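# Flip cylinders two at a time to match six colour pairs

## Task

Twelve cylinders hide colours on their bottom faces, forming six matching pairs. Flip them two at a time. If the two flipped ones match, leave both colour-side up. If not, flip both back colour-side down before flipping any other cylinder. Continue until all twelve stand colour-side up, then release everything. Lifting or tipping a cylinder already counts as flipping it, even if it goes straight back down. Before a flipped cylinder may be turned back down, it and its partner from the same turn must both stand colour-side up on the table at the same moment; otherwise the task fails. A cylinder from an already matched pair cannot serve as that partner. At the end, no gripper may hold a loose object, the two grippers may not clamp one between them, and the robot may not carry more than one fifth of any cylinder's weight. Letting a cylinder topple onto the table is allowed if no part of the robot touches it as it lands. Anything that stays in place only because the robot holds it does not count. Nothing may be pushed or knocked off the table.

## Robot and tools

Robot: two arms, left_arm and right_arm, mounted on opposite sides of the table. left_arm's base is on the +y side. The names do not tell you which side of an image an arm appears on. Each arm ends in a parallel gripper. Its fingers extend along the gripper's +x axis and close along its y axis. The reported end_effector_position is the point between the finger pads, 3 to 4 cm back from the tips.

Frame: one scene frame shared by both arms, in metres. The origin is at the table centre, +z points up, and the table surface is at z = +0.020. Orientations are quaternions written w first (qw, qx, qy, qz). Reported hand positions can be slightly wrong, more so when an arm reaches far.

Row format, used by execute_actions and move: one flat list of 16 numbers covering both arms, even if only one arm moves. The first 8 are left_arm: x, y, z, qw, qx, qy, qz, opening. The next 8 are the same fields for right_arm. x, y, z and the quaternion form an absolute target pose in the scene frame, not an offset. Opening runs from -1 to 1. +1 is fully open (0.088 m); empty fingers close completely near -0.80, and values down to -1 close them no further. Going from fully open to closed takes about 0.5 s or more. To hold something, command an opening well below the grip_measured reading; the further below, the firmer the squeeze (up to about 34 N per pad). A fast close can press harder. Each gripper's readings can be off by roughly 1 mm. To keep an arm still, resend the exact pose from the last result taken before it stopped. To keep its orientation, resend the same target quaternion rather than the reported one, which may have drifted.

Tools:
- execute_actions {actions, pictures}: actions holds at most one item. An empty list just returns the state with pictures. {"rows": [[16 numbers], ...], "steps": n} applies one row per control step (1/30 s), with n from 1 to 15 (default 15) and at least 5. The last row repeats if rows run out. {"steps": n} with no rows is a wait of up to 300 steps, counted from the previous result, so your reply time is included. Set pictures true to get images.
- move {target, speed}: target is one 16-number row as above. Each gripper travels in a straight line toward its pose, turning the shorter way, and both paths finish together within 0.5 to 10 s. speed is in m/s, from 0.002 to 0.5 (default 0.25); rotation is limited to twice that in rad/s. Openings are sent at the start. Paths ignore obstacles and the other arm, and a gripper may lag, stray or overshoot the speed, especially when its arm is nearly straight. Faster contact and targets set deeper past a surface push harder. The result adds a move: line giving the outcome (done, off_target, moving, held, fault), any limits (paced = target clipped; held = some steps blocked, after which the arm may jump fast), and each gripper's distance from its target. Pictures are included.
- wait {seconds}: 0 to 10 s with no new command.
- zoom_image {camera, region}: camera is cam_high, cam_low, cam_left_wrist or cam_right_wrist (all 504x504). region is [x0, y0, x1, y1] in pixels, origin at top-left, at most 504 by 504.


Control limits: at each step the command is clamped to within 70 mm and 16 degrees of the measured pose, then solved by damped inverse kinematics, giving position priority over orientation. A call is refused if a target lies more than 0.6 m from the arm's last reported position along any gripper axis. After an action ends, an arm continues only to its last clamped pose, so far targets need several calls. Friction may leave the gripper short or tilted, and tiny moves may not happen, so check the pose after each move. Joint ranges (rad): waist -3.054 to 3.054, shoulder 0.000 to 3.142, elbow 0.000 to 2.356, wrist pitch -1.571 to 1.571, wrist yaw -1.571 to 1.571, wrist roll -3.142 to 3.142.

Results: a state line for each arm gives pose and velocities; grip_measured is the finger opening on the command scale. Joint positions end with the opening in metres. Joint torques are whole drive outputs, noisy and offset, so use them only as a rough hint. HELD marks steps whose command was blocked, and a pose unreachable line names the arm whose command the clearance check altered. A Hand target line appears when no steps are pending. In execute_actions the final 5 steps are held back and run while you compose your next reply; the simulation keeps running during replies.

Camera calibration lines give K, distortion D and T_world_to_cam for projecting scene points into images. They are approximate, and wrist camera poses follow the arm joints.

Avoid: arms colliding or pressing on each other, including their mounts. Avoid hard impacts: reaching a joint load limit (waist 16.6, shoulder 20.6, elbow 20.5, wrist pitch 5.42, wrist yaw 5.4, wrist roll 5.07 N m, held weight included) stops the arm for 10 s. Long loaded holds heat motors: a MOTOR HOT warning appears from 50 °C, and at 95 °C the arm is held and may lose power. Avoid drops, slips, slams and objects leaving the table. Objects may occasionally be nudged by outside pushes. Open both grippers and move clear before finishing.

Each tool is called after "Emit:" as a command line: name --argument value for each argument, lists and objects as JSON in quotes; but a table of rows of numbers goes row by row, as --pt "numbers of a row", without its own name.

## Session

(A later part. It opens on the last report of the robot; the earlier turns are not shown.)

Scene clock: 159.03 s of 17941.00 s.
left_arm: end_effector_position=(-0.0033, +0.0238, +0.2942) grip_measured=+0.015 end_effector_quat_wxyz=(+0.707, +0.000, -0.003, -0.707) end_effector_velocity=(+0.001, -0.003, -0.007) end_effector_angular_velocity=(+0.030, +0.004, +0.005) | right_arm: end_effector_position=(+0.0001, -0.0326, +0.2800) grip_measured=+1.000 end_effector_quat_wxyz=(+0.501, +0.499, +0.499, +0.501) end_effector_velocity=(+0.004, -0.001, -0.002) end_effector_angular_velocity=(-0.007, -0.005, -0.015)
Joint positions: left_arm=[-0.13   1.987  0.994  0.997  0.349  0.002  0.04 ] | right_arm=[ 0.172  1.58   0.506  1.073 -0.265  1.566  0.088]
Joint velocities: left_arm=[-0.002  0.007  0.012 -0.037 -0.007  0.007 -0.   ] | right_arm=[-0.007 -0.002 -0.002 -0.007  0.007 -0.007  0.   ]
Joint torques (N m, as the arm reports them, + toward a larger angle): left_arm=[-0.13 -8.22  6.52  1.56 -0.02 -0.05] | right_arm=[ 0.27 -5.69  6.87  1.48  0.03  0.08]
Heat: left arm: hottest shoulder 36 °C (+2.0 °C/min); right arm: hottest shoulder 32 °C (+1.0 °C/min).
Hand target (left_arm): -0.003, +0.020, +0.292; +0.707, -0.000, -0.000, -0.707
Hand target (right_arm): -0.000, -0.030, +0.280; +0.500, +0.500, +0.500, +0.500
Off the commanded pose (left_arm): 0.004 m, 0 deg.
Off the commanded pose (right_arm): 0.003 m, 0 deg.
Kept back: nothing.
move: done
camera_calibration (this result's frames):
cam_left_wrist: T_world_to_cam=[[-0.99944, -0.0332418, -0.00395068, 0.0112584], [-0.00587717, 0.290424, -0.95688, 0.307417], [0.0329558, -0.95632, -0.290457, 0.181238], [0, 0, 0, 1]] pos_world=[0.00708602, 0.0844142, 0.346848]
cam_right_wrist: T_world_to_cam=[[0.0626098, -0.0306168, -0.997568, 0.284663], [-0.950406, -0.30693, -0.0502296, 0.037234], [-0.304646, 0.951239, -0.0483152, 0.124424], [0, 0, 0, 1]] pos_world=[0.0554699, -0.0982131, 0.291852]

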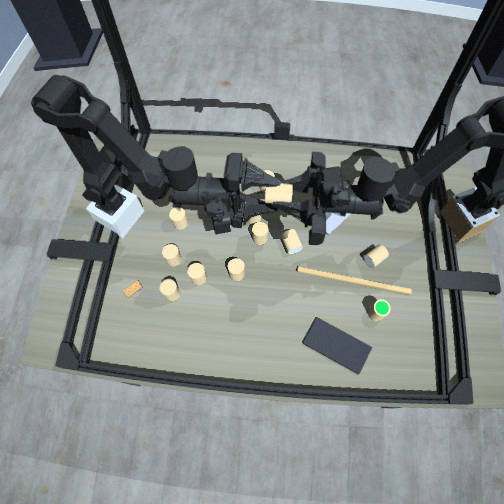

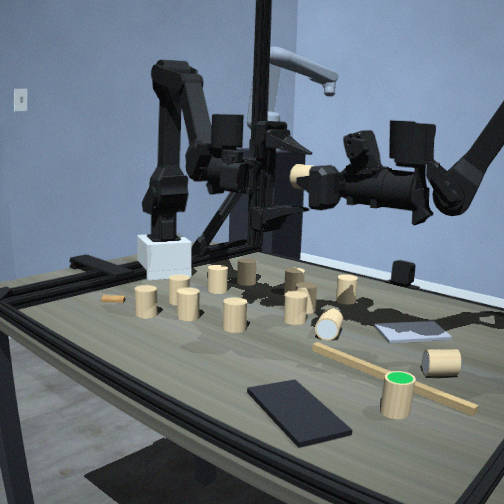

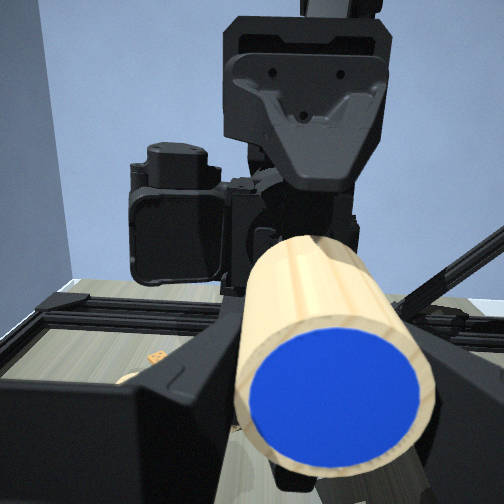

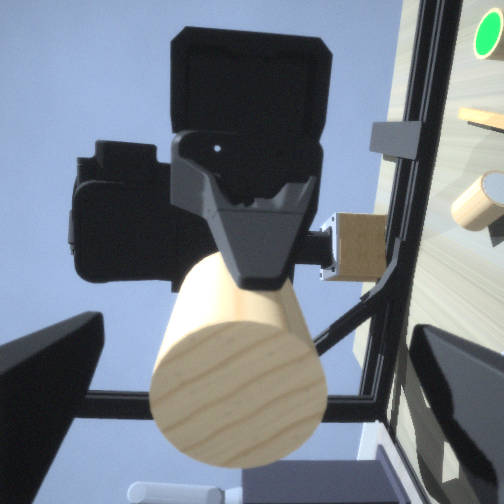

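Emit:
execute_actions --actions '[{"rows":[[-0.003,0.02,0.292,0.707,0,0,-0.707,-0.3,0,-0.027,0.288,0.5,0.5,0.5,0.5,0.7]],"steps":8}]'

Emit:
execute_actions --actions '[{"rows":[[-0.003,0.02,0.292,0.707,0,0,-0.707,-0.3,0,-0.027,0.288,0.5,0.5,0.5,0.5,-0.3]],"steps":13}]'

Emit:
execute_actions --actions '[{"rows":[[-0.003,0.02,0.292,0.707,0,0,-0.707,0.6,0,-0.027,0.288,0.5,0.5,0.5,0.5,-0.3]],"steps":12}]'

Emit:
move --target '[-0.003,0.08,0.293,0.707,0,0,-0.707,0.6,0,-0.07,0.285,0.5,0.5,0.5,0.5,-0.3]'

Emit:
move --target '[0.15,0.259,0.15,0.5,0.5,0.5,-0.5,0.6,-0.052,-0.11,0.155,0.5,-0.5,0.5,0.5,-0.3]' --speed 0.5

Emit:
move --target '[0.15,0.26,0.07,0.5,0.5,0.5,-0.5,0.6,-0.052,-0.112,0.073,0.5,-0.5,0.5,0.5,-0.3]' --speed 0.1

Scene clock: 160.63 s of 17941.00 s.
left_arm: end_effector_position=(-0.0033, +0.0234, +0.2939) grip_measured=+0.015 end_effector_quat_wxyz=(+0.707, +0.000, -0.002, -0.707) end_effector_velocity=(-0.002, -0.001, +0.004) end_effector_angular_velocity=(-0.011, +0.018, -0.010) | right_arm: end_effector_position=(+0.0005, -0.0302, +0.2805) grip_measured=+0.832 end_effector_quat_wxyz=(+0.503, +0.497, +0.501, +0.498) end_effector_velocity=(+0.002, +0.022, +0.016) end_effector_angular_velocity=(-0.026, +0.014, +0.005)
Joint positions: left_arm=[-0.13   1.988  0.996  0.995  0.349  0.002  0.04 ] | right_arm=[ 0.173  1.58   0.519  1.053 -0.263  1.566  0.08 ]
Joint velocities: left_arm=[-0.002 -0.002  0.002  0.007  0.007 -0.022 -0.   ] | right_arm=[ 0.012 -0.007  0.12  -0.154  0.007  0.007 -0.063]
Joint torques (N m, as the arm reports them, + toward a larger angle): left_arm=[-0.03 -8.45  6.66  1.57 -0.13 -0.09] | right_arm=[ 0.28 -7.95  6.81  1.2   0.03  0.08]
Heat: left arm: hottest shoulder 36 °C (+1.0 °C/min); right arm: hottest shoulder 32 °C (+1.0 °C/min).
Steps of this call (steps 1 to 45: nothing new was sent; steps 46 to 48: the first 3 steps of this action). Readings (end_effector_position):
46: left_arm (-0.0034, +0.0235, +0.2939) | right_arm (+0.0003, -0.0319, +0.2800)
47: left_arm (-0.0033, +0.0234, +0.2939) | right_arm (+0.0003, -0.0310, +0.2800)
48: the state above

Scene clock: 161.07 s of 17941.00 s.
left_arm: end_effector_position=(-0.0032, +0.0232, +0.2922) grip_measured=+0.015 end_effector_quat_wxyz=(+0.707, +0.001, +0.001, -0.707) end_effector_velocity=(+0.002, +0.000, -0.004) end_effector_angular_velocity=(+0.021, +0.029, +0.020) | right_arm: end_effector_position=(+0.0005, -0.0280, +0.2838) grip_measured=+0.025 end_effector_quat_wxyz=(+0.502, +0.498, +0.502, +0.498) end_effector_velocity=(-0.002, -0.001, +0.000) end_effector_angular_velocity=(-0.002, +0.008, +0.010)
Joint positions: left_arm=[-0.13   1.991  0.996  0.993  0.349  0.001  0.04 ] | right_arm=[ 0.175  1.574  0.532  1.033 -0.261  1.568  0.04 ]
Joint velocities: left_arm=[-0.002 -0.002 -0.002 -0.022 -0.022 -0.022 -0.   ] | right_arm=[ 0.002 -0.007 -0.002 -0.007 -0.007  0.007  0.001]
Joint torques (N m, as the arm reports them, + toward a larger angle): left_arm=[-0.24 -9.04  6.69  1.72 -0.06 -0.04] | right_arm=[ 0.27 -7.69  6.84  1.21  0.02  0.05]
Heat: left arm: hottest shoulder 36 °C (+1.0 °C/min); right arm: hottest shoulder 32 °C (+1.0 °C/min).
Off your previous action's commanded pose (left_arm): 0.004 m, 0 deg at its last step (step 5 of this call).
Off your previous action's commanded pose (right_arm): 0.007 m, 1 deg at its last step (step 5 of this call).
Steps of this call (steps 1 to 5: the last 5 steps of your previous action; steps 6 to 13: the first 8 steps of this action). Readings (end_effector_position):
6: left_arm (-0.0033, +0.0233, +0.2939) | right_arm (+0.0005, -0.0282, +0.2815)
7: left_arm (-0.0033, +0.0233, +0.2939) | right_arm (+0.0005, -0.0282, +0.2814)
9: left_arm (-0.0033, +0.0233, +0.2939) | right_arm (+0.0005, -0.0281, +0.2815)
13: the state above

Scene clock: 161.47 s of 17941.00 s.
left_arm: end_effector_position=(-0.0030, +0.0227, +0.2933) grip_measured=+0.489 end_effector_quat_wxyz=(+0.707, +0.000, -0.000, -0.707) end_effector_velocity=(-0.003, +0.000, -0.004) end_effector_angular_velocity=(+0.021, +0.015, -0.010) | right_arm: end_effector_position=(+0.0005, -0.0280, +0.2831) grip_measured=+0.025 end_effector_quat_wxyz=(+0.503, +0.497, +0.503, +0.497) end_effector_velocity=(+0.002, -0.001, -0.002) end_effector_angular_velocity=(-0.007, -0.006, -0.010)
Joint positions: left_arm=[-0.13   1.991  0.999  0.993  0.349  0.001  0.063] | right_arm=[ 0.175  1.574  0.532  1.03  -0.261  1.568  0.04 ]
Joint velocities: left_arm=[-0.002 -0.002 -0.002 -0.022  0.007 -0.007  0.051] | right_arm=[-0.002 -0.002 -0.002 -0.007  0.007 -0.007 -0.   ]
Joint torques (N m, as the arm reports them, + toward a larger angle): left_arm=[-0.09 -8.95  6.23  1.73 -0.04 -0.03] | right_arm=[ 0.26 -7.73  6.84  1.35  0.02  0.04]
Heat: left arm: hottest shoulder 36 °C (+1.0 °C/min); right arm: hottest shoulder 32 °C (+1.0 °C/min).
Off your previous action's commanded pose (left_arm): 0.003 m, 0 deg at its last step (step 5 of this call).
Off your previous action's commanded pose (right_arm): 0.004 m, 0 deg at its last step (step 5 of this call).
Steps of this call (steps 1 to 5: the last 5 steps of your previous action; steps 6 to 12: the first 7 steps of this action). Readings (end_effector_position):
6: left_arm (-0.0032, +0.0232, +0.2922) | right_arm (+0.0005, -0.0280, +0.2838)
7: left_arm (-0.0032, +0.0232, +0.2922) | right_arm (+0.0005, -0.0280, +0.2838)
9: left_arm (-0.0031, +0.0230, +0.2927) | right_arm (+0.0005, -0.0280, +0.2833)
12: the state above

Scene clock: 162.90 s of 17941.00 s.
left_arm: end_effector_position=(-0.0025, +0.0763, +0.2922) grip_measured=+0.600 end_effector_quat_wxyz=(+0.707, +0.001, +0.000, -0.707) end_effector_velocity=(-0.001, +0.002, +0.000) end_effector_angular_velocity=(-0.002, +0.021, +0.005) | right_arm: end_effector_position=(+0.0001, -0.0673, +0.2857) grip_measured=+0.023 end_effector_quat_wxyz=(+0.501, +0.499, +0.499, +0.501) end_effector_velocity=(-0.001, -0.002, -0.002) end_effector_angular_velocity=(-0.007, -0.005, +0.005)
Joint positions: left_arm=[-0.073  1.847  0.777  1.068  0.406  0.001  0.068] | right_arm=[ 0.131  1.42   0.394  1.028 -0.305  1.568  0.04 ]
Joint velocities: left_arm=[-0.002 -0.007 -0.012  0.007 -0.007 -0.022  0.   ] | right_arm=[-0.002 -0.007 -0.007 -0.007 -0.007 -0.007  0.   ]
Joint torques (N m, as the arm reports them, + toward a larger angle): left_arm=[ 0.47 -9.99  4.18  1.81  0.11 -0.03] | right_arm=[-0.29 -6.89  4.68  1.26 -0.14  0.06]
Heat: left arm: hottest shoulder 37 °C (+2.0 °C/min); right arm: hottest shoulder 32 °C (+1.0 °C/min).
Hand target (left_arm): -0.003, +0.080, +0.293; +0.707, +0.000, -0.000, -0.707
Hand target (right_arm): +0.000, -0.070, +0.285; +0.500, +0.500, +0.500, +0.500
Off your previous action's commanded pose (left_arm): 0.003 m, 0 deg at its last step (step 5 of this call).
Off your previous action's commanded pose (right_arm): 0.005 m, 1 deg at its last step (step 5 of this call).
Off the commanded pose (left_arm): 0.004 m, 0 deg.
Off the commanded pose (right_arm): 0.003 m, 0 deg.
Kept back: nothing.
move: done
camera_calibration (this result's frames):
cam_left_wrist: T_world_to_cam=[[-0.999447, -0.0332288, -0.00081569, 0.0128798], [-0.00902325, 0.294854, -0.9555, 0.289434], [0.0319907, -0.954964, -0.294991, 0.232103], [0, 0, 0, 1]] pos_world=[0.00805916, 0.136737, 0.345033]
cam_right_wrist: T_world_to_cam=[[0.0621243, -0.02843, -0.997663, 0.289487], [-0.95043, -0.30682, -0.0504398, 0.0269995], [-0.30467, 0.951343, -0.0460817, 0.157114], [0, 0, 0, 1]] pos_world=[0.0555448, -0.132955, 0.297412]

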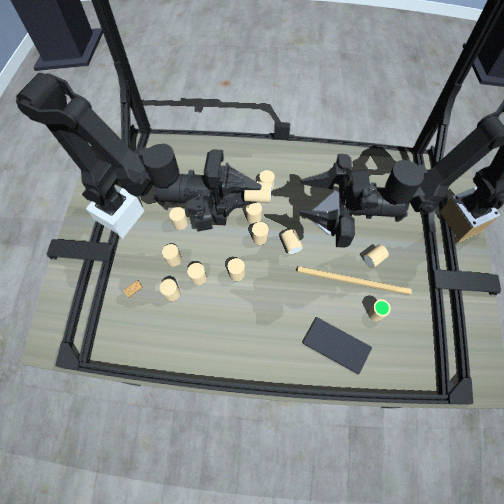

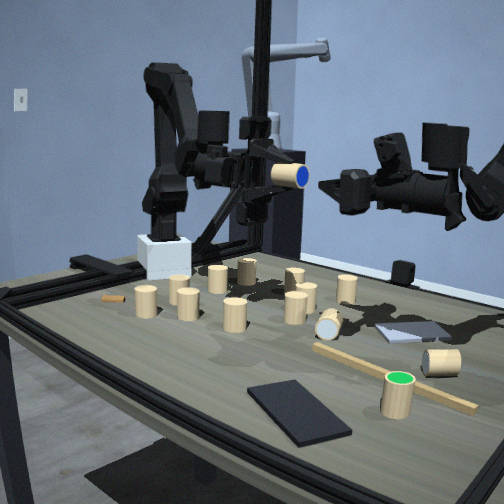

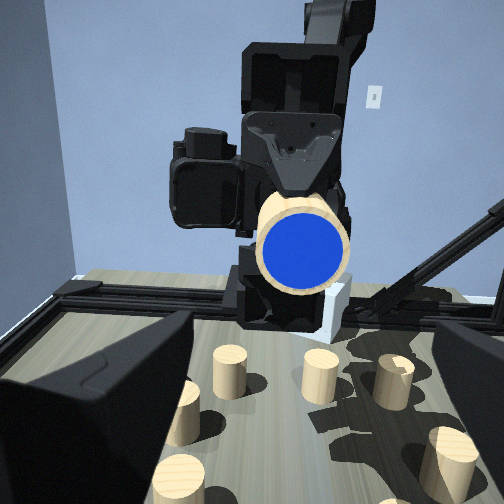

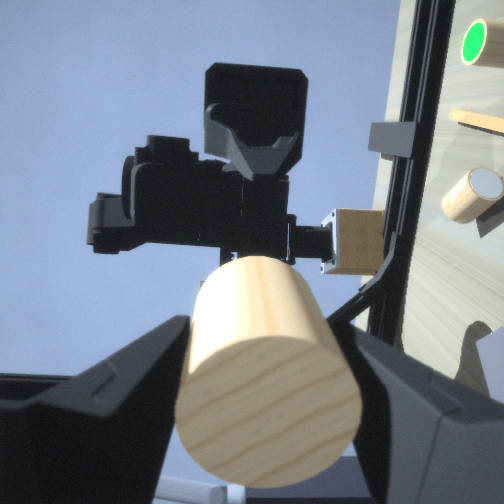

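Scene clock: 165.60 s of 17941.00 s.
left_arm: end_effector_position=(+0.1499, +0.2572, +0.1517) grip_measured=+0.600 end_effector_quat_wxyz=(+0.507, +0.495, +0.498, -0.500) end_effector_velocity=(+0.001, +0.005, -0.001) end_effector_angular_velocity=(+0.031, +0.001, +0.010) | right_arm: end_effector_position=(-0.0513, -0.1129, +0.1571) grip_measured=+0.023 end_effector_quat_wxyz=(+0.500, -0.497, +0.500, +0.503) end_effector_velocity=(-0.002, +0.000, -0.002) end_effector_angular_velocity=(-0.012, +0.008, -0.005)
Joint positions: left_arm=[ 0.327  2.095  1.519 -0.983  0.007  0.796  0.068] | right_arm=[ 0.381  1.809  1.228 -0.985 -0.007 -0.056  0.04 ]
Joint velocities: left_arm=[ 0.002  0.007  0.007 -0.022 -0.022 -0.007 -0.   ] | right_arm=[ 0.002  0.012  0.007 -0.007 -0.007  0.007 -0.   ]
Joint torques (N m, as the arm reports them, + toward a larger angle): left_arm=[ 0.17 -8.82  6.5   0.24 -0.07  0.01] | right_arm=[ 0.28 -7.48  6.98 -0.08  0.03 -0.21]
Heat: left arm: hottest shoulder 37 °C (+2.0 °C/min); right arm: hottest shoulder 32 °C (+1.0 °C/min).
Hand target (left_arm): +0.152, +0.257, +0.148; +0.503, +0.497, +0.502, -0.499
Hand target (right_arm): -0.052, -0.111, +0.156; +0.497, -0.502, +0.498, +0.503
Off the commanded pose (left_arm): 0.002 m, 1 deg.
Off the commanded pose (right_arm): 0.004 m, 1 deg.
Kept back: nothing.
move: done
camera_calibration (this result's frames):
cam_left_wrist: T_world_to_cam=[[-0.999278, -0.00979607, -0.0367128, 0.170413], [-0.0197388, 0.959428, 0.281261, -0.253697], [0.0324681, 0.281783, -0.958929, 0.141046], [0, 0, 0, 1]] pos_world=[0.160703, 0.205329, 0.212865]
cam_right_wrist: T_world_to_cam=[[0.997979, 0.0590534, 0.0234598, 0.0605317], [0.0492796, -0.952364, 0.300954, -0.119137], [0.0401146, -0.29919, -0.95335, 0.197949], [0, 0, 0, 1]] pos_world=[-0.062479, -0.057812, 0.22315]

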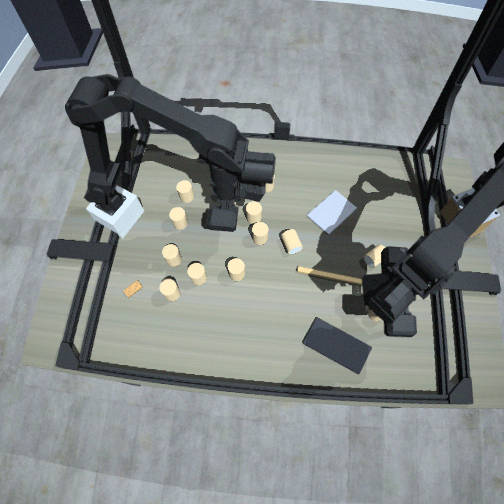

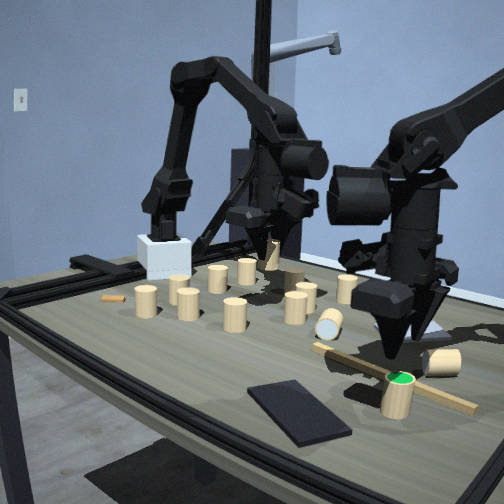

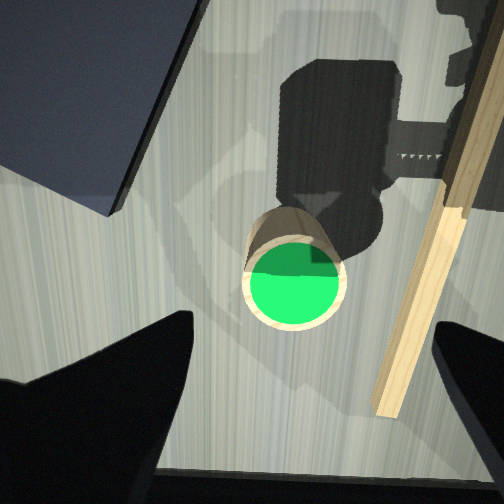

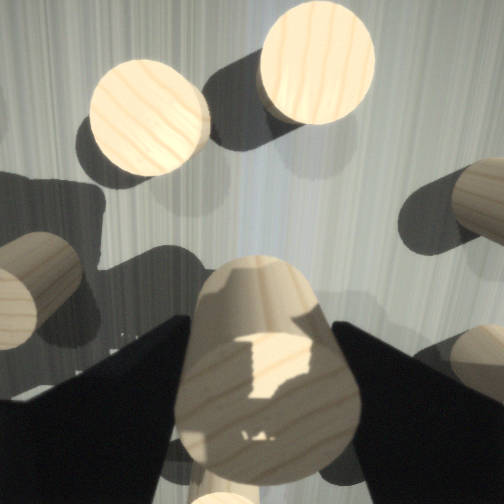

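Scene clock: 166.90 s of 17941.00 s.
left_arm: end_effector_position=(+0.1526, +0.2554, +0.0783) grip_measured=+0.600 end_effector_quat_wxyz=(+0.508, +0.499, +0.492, -0.501) end_effector_velocity=(-0.002, +0.002, -0.001) end_effector_angular_velocity=(+0.003, +0.014, +0.010) | right_arm: end_effector_position=(-0.0513, -0.1094, +0.0788) grip_measured=+0.023 end_effector_quat_wxyz=(+0.503, -0.496, +0.496, +0.505) end_effector_velocity=(-0.000, -0.000, -0.003) end_effector_angular_velocity=(-0.002, +0.007, +0.005)
Joint positions: left_arm=[ 0.327  2.222  1.402 -0.729  0.003  0.805  0.068] | right_arm=[ 0.384  1.955  1.074 -0.674 -0.003 -0.055  0.04 ]
Joint velocities: left_arm=[ 0.002  0.002 -0.002 -0.007  0.007 -0.007 -0.   ] | right_arm=[-0.002  0.007 -0.002  0.007 -0.007 -0.007 -0.   ]
Joint torques (N m, as the arm reports them, + toward a larger angle): left_arm=[ 0.28 -8.66  4.07  0.64 -0.11  0.14] | right_arm=[ 0.28 -7.86  3.78  0.3   0.02  0.18]
Heat: left arm: hottest shoulder 37 °C (+2.0 °C/min); right arm: hottest shoulder 32 °C (+1.0 °C/min).
Hand target (left_arm): +0.150, +0.260, +0.070; +0.500, +0.500, +0.500, -0.500
Hand target (right_arm): -0.052, -0.113, +0.073; +0.500, -0.500, +0.500, +0.500
Off the commanded pose (left_arm): 0.010 m, 1 deg.
Off the commanded pose (right_arm): 0.006 m, 1 deg.
Kept back: nothing.
move: off_target (left_arm)
camera_calibration (this result's frames):
cam_left_wrist: T_world_to_cam=[[-0.998874, -0.000918611, -0.0474415, 0.168891], [-0.0140135, 0.960927, 0.276446, -0.232166], [0.0453338, 0.2768, -0.959858, 0.0704336], [0, 0, 0, 1]] pos_world=[0.162254, 0.203754, 0.1398]
cam_right_wrist: T_world_to_cam=[[0.997733, 0.0606324, 0.0292061, 0.0618582], [0.049531, -0.955358, 0.291271, -0.0918115], [0.0455628, -0.289164, -0.956195, 0.125937], [0, 0, 0, 1]] pos_world=[-0.0629084, -0.0550471, 0.145355]

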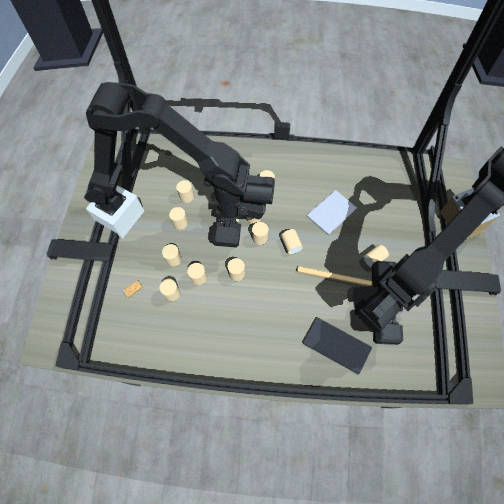

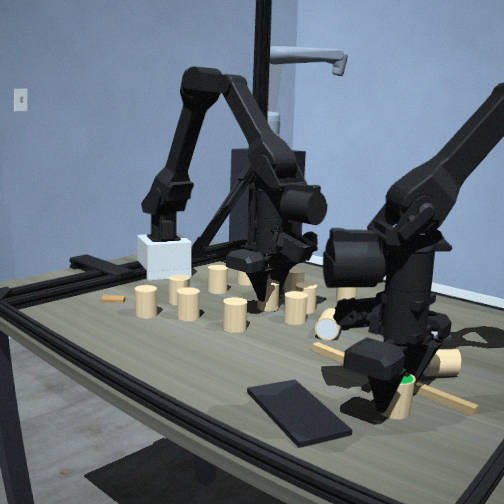

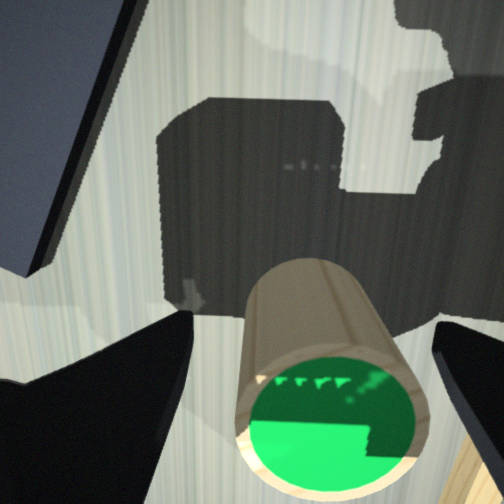

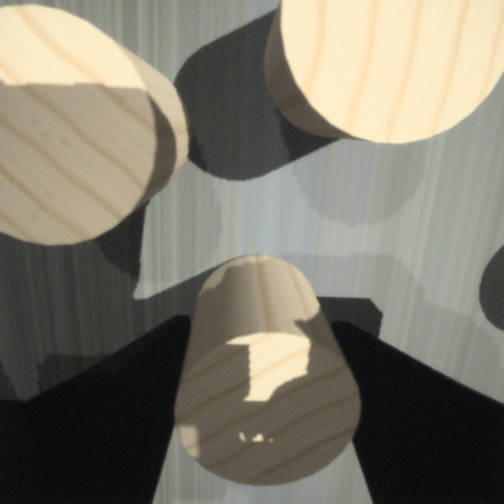

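Emit:
execute_actions --actions '[{"rows":[[0.151,0.255,0.077,0.5,0.5,0.5,-0.5,-0.3,-0.052,-0.109,0.075,0.5,-0.5,0.5,0.5,0.6]],"steps":13}]'

Emit:
move --target '[0.15,0.256,0.17,0.5,0.5,0.5,-0.5,-0.3,-0.052,-0.109,0.16,0.5,-0.5,0.5,0.5,0.6]'

Emit:
move --target '[-0.003,0.11,0.291,0.707,0,0,-0.707,-0.3,0,-0.03,0.28,0.5,0.5,0.5,0.5,1]' --speed 0.5

Emit:
move --target '[-0.003,0.02,0.293,0.707,0,0,-0.707,-0.3,0,-0.03,0.28,0.5,0.5,0.5,0.5,1]' --speed 0.2

Scene clock: 167.47 s of 17941.00 s.
left_arm: end_effector_position=(+0.1510, +0.2565, +0.0798) grip_measured=+0.018 end_effector_quat_wxyz=(+0.503, +0.499, +0.497, -0.501) end_effector_velocity=(-0.005, -0.000, +0.004) end_effector_angular_velocity=(+0.027, +0.018, +0.010) | right_arm: end_effector_position=(-0.0516, -0.1104, +0.0768) grip_measured=+0.518 end_effector_quat_wxyz=(+0.500, -0.499, +0.498, +0.503) end_effector_velocity=(-0.000, +0.001, +0.003) end_effector_angular_velocity=(-0.007, +0.008, +0.005)
Joint positions: left_arm=[ 0.326  2.222  1.41  -0.75   0.002  0.805  0.04 ] | right_arm=[ 0.385  1.963  1.076 -0.677 -0.003 -0.055  0.064]
Joint velocities: left_arm=[-0.012  0.002  0.022 -0.051 -0.007 -0.022 -0.   ] | right_arm=[-0.002  0.002  0.017 -0.022 -0.007 -0.007  0.024]
Joint torques (N m, as the arm reports them, + toward a larger angle): left_arm=[-0.33 -9.29  5.83  0.19 -0.12 -0.12] | right_arm=[ 0.28 -7.75  6.   -0.07  0.02  0.18]
Heat: left arm: hottest shoulder 37 °C (+2.0 °C/min); right arm: hottest shoulder 32 °C (+1.0 °C/min).
Steps of this call (steps 1 to 9: nothing new was sent; steps 10 to 17: the first 8 steps of this action). Readings (end_effector_position):
10: left_arm (+0.1526, +0.2554, +0.0782) | right_arm (-0.0514, -0.1094, +0.0782)
11: left_arm (+0.1518, +0.2562, +0.0783) | right_arm (-0.0514, -0.1095, +0.0779)
13: left_arm (+0.1507, +0.2572, +0.0786) | right_arm (-0.0515, -0.1102, +0.0771)
17: the state above

Scene clock: 168.87 s of 17941.00 s.
left_arm: end_effector_position=(+0.1482, +0.2588, +0.1638) grip_measured=+0.017 end_effector_quat_wxyz=(+0.494, +0.499, +0.506, -0.501) end_effector_velocity=(+0.000, -0.003, +0.004) end_effector_angular_velocity=(+0.000, -0.010, -0.000) | right_arm: end_effector_position=(-0.0516, -0.1104, +0.1547) grip_measured=+0.600 end_effector_quat_wxyz=(+0.495, -0.503, +0.503, +0.498) end_effector_velocity=(-0.004, -0.002, +0.001) end_effector_angular_velocity=(-0.016, +0.023, +0.024)
Joint positions: left_arm=[ 0.325  2.095  1.569 -1.062  0.002  0.804  0.04 ] | right_arm=[ 0.385  1.835  1.252 -1.001 -0.003 -0.055  0.068]
Joint velocities: left_arm=[-0.007 -0.002  0.012 -0.007 -0.007 -0.007 -0.   ] | right_arm=[ 0.002  0.002  0.007 -0.022 -0.022 -0.022 -0.   ]
Joint torques (N m, as the arm reports them, + toward a larger angle): left_arm=[ -0.25 -11.95   6.14   0.2   -0.1   -0.03] | right_arm=[  0.25 -10.22   6.8   -0.12   0.01   0.18]
Heat: left arm: hottest shoulder 37 °C (+2.0 °C/min); right arm: hottest shoulder 32 °C (+1.0 °C/min).
Hand target (left_arm): +0.150, +0.256, +0.170; +0.500, +0.500, +0.500, -0.500
Hand target (right_arm): -0.052, -0.108, +0.160; +0.500, -0.500, +0.500, +0.500
Off your previous action's commanded pose (left_arm): 0.003 m, 0 deg at its last step (step 5 of this call).
Off your previous action's commanded pose (right_arm): 0.002 m, 1 deg at its last step (step 5 of this call).
Off the commanded pose (left_arm): 0.007 m, 1 deg.
Off the commanded pose (right_arm): 0.005 m, 1 deg.
Kept back: nothing.
move: done
camera_calibration (this result's frames):
cam_left_wrist: T_world_to_cam=[[-0.999806, 0.000773487, -0.0196572, 0.163741], [-0.005226, 0.952881, 0.303301, -0.262675], [0.0189655, 0.303345, -0.952692, 0.147676], [0, 0, 0, 1]] pos_world=[0.159536, 0.205375, 0.223578]
cam_right_wrist: T_world_to_cam=[[0.997752, 0.061831, 0.0258482, 0.060655], [0.0503645, -0.946264, 0.31945, -0.118201], [0.0442112, -0.31743, -0.94725, 0.193688], [0, 0, 0, 1]] pos_world=[-0.0631287, -0.0541172, 0.219662]

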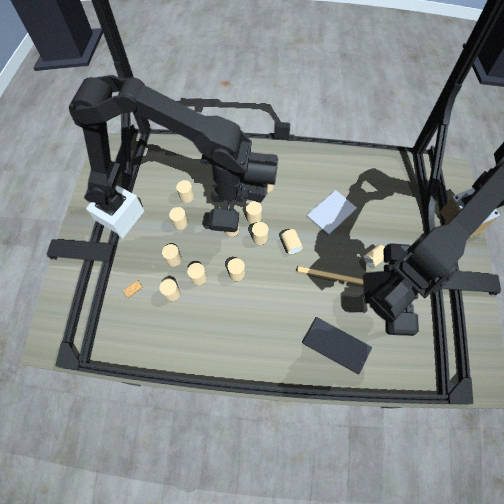

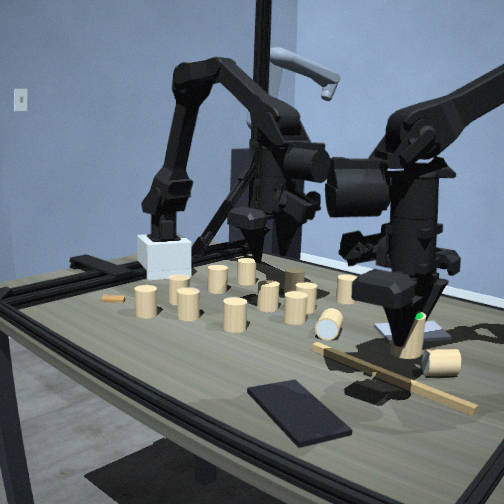

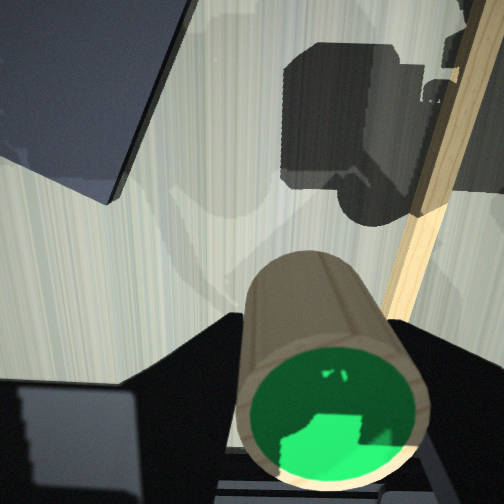

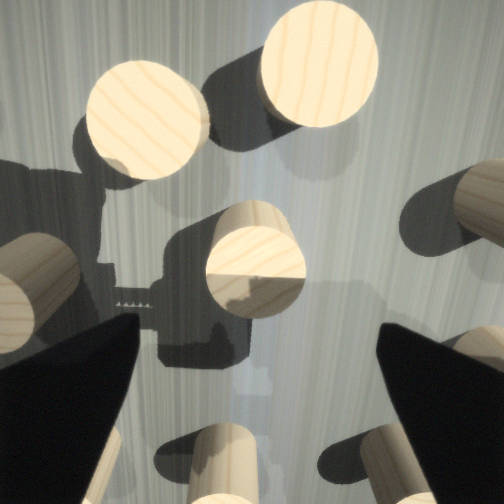

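Scene clock: 171.67 s of 17941.00 s.
left_arm: end_effector_position=(-0.0037, +0.1112, +0.3005) grip_measured=+0.016 end_effector_quat_wxyz=(+0.704, +0.000, -0.008, -0.710) end_effector_velocity=(-0.002, -0.000, +0.001) end_effector_angular_velocity=(-0.011, -0.013, -0.010) | right_arm: end_effector_position=(+0.0008, -0.0282, +0.2862) grip_measured=+1.000 end_effector_quat_wxyz=(+0.502, +0.503, +0.490, +0.505) end_effector_velocity=(+0.002, -0.000, +0.001) end_effector_angular_velocity=(+0.012, +0.004, -0.010)
Joint positions: left_arm=[-0.027  1.729  0.653  1.088  0.462  0.007  0.04 ] | right_arm=[ 0.179  1.585  0.526  1.075 -0.247  1.561  0.088]
Joint velocities: left_arm=[-0.002  0.007 -0.002  0.022  0.007  0.007  0.   ] | right_arm=[-0.002  0.007 -0.002  0.022  0.007  0.007  0.   ]
Joint torques (N m, as the arm reports them, + toward a larger angle): left_arm=[-0.19 -6.04  4.4   1.92 -0.09 -0.14] | right_arm=[ 0.29 -5.82  4.4   1.56  0.05  0.13]
Heat: left arm: hottest shoulder 37 °C (+2.0 °C/min); right arm: hottest shoulder 32 °C (+1.0 °C/min).
Hand target (left_arm): -0.005, +0.112, +0.293; +0.704, +0.002, +0.001, -0.710
Hand target (right_arm): -0.000, -0.029, +0.279; +0.504, +0.502, +0.496, +0.498
Off the commanded pose (left_arm): 0.010 m, 1 deg.
Off the commanded pose (right_arm): 0.007 m, 1 deg.
Kept back: nothing.
move: off_target (left_arm)
camera_calibration (this result's frames):
cam_left_wrist: T_world_to_cam=[[-0.999635, -0.024182, -0.012019, 0.0151662], [0.00467599, 0.283353, -0.959004, 0.289475], [0.0265962, -0.958711, -0.283137, 0.264673], [0, 0, 0, 1]] pos_world=[0.00676782, 0.172088, 0.352729]
cam_right_wrist: T_world_to_cam=[[0.0723812, -0.0147413, -0.997268, 0.291286], [-0.952835, -0.296496, -0.0647735, 0.0440177], [-0.294732, 0.95492, -0.0355068, 0.117196], [0, 0, 0, 1]] pos_world=[0.0553993, -0.0945678, 0.297503]

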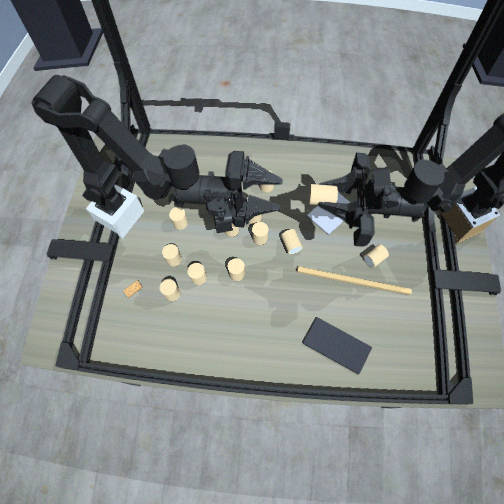

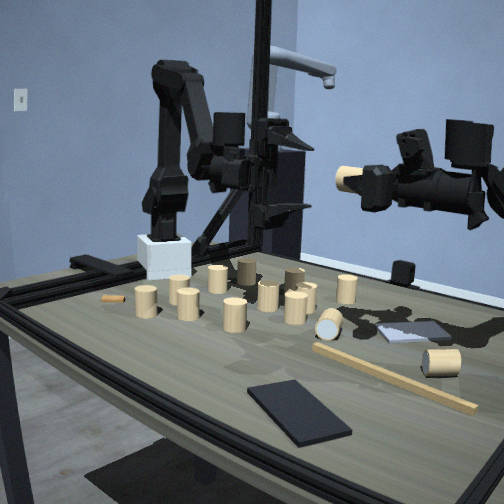

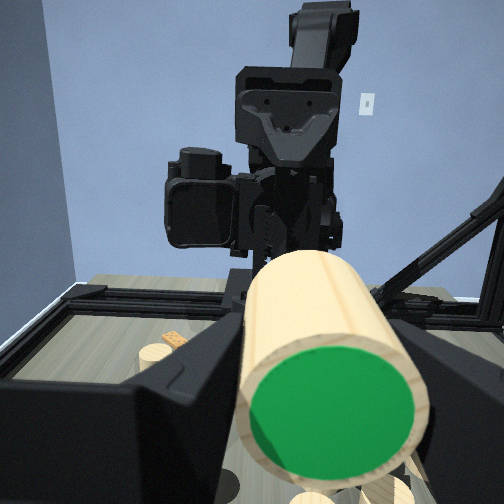

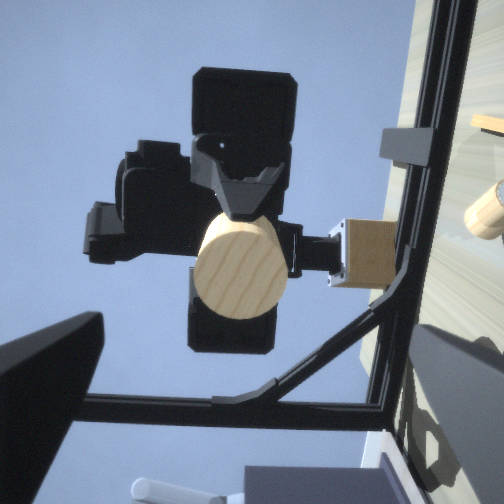

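Scene clock: 172.73 s of 17941.00 s.
left_arm: end_effector_position=(-0.0032, +0.0237, +0.2950) grip_measured=+0.016 end_effector_quat_wxyz=(+0.707, +0.000, -0.002, -0.707) end_effector_velocity=(+0.003, -0.002, +0.002) end_effector_angular_velocity=(-0.002, +0.007, +0.020) | right_arm: end_effector_position=(-0.0004, -0.0285, +0.2858) grip_measured=+1.000 end_effector_quat_wxyz=(+0.499, +0.501, +0.494, +0.506) end_effector_velocity=(+0.002, -0.002, -0.007) end_effector_angular_velocity=(-0.026, -0.000, -0.010)
Joint positions: left_arm=[-0.13   1.985  0.995  0.993  0.349  0.002  0.04 ] | right_arm=[ 0.177  1.585  0.524  1.076 -0.259  1.565  0.088]
Joint velocities: left_arm=[-0.002  0.002  0.012 -0.007 -0.022 -0.007 -0.   ] | right_arm=[-0.002 -0.002 -0.007 -0.022  0.007 -0.007  0.   ]
Joint torques (N m, as the arm reports them, + toward a larger angle): left_arm=[-0.2  -8.34  6.95  1.61 -0.11 -0.1 ] | right_arm=[-0.32 -6.48  4.4   1.31 -0.13  0.13]
Heat: left arm: hottest shoulder 37 °C (+2.0 °C/min); right arm: hottest shoulder 32 °C (+1.0 °C/min).
Hand target (left_arm): -0.003, +0.020, +0.293; +0.707, -0.001, +0.000, -0.707
Hand target (right_arm): -0.000, -0.030, +0.280; +0.500, +0.500, +0.500, +0.500
Off the commanded pose (left_arm): 0.004 m, 0 deg.
Off the commanded pose (right_arm): 0.006 m, 1 deg.
Kept back: nothing.
move: done
camera_calibration (this result's frames):
cam_left_wrist: T_world_to_cam=[[-0.999442, -0.033238, -0.0033322, 0.0110907], [-0.00649172, 0.29111, -0.956668, 0.308033], [0.0327677, -0.956112, -0.291163, 0.181614], [0, 0, 0, 1]] pos_world=[0.00713315, 0.0843402, 0.347602]
cam_right_wrist: T_world_to_cam=[[0.0679572, -0.0147757, -0.997579, 0.29109], [-0.949996, -0.30641, -0.0601773, 0.0411545], [-0.304779, 0.951785, -0.0348596, 0.11683], [0, 0, 0, 1]] pos_world=[0.0549221, -0.0942855, 0.296934]

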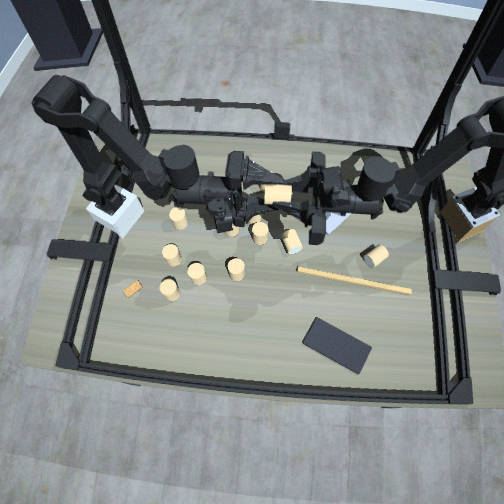

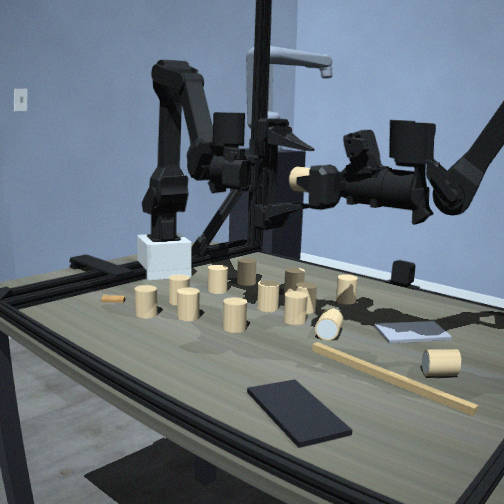

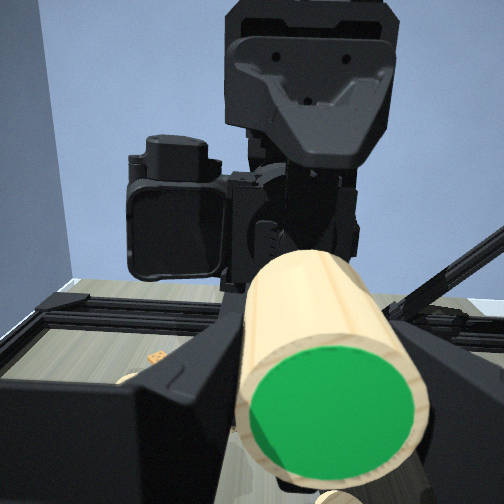

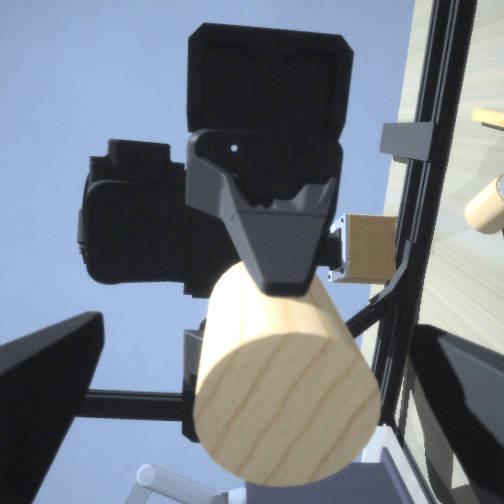

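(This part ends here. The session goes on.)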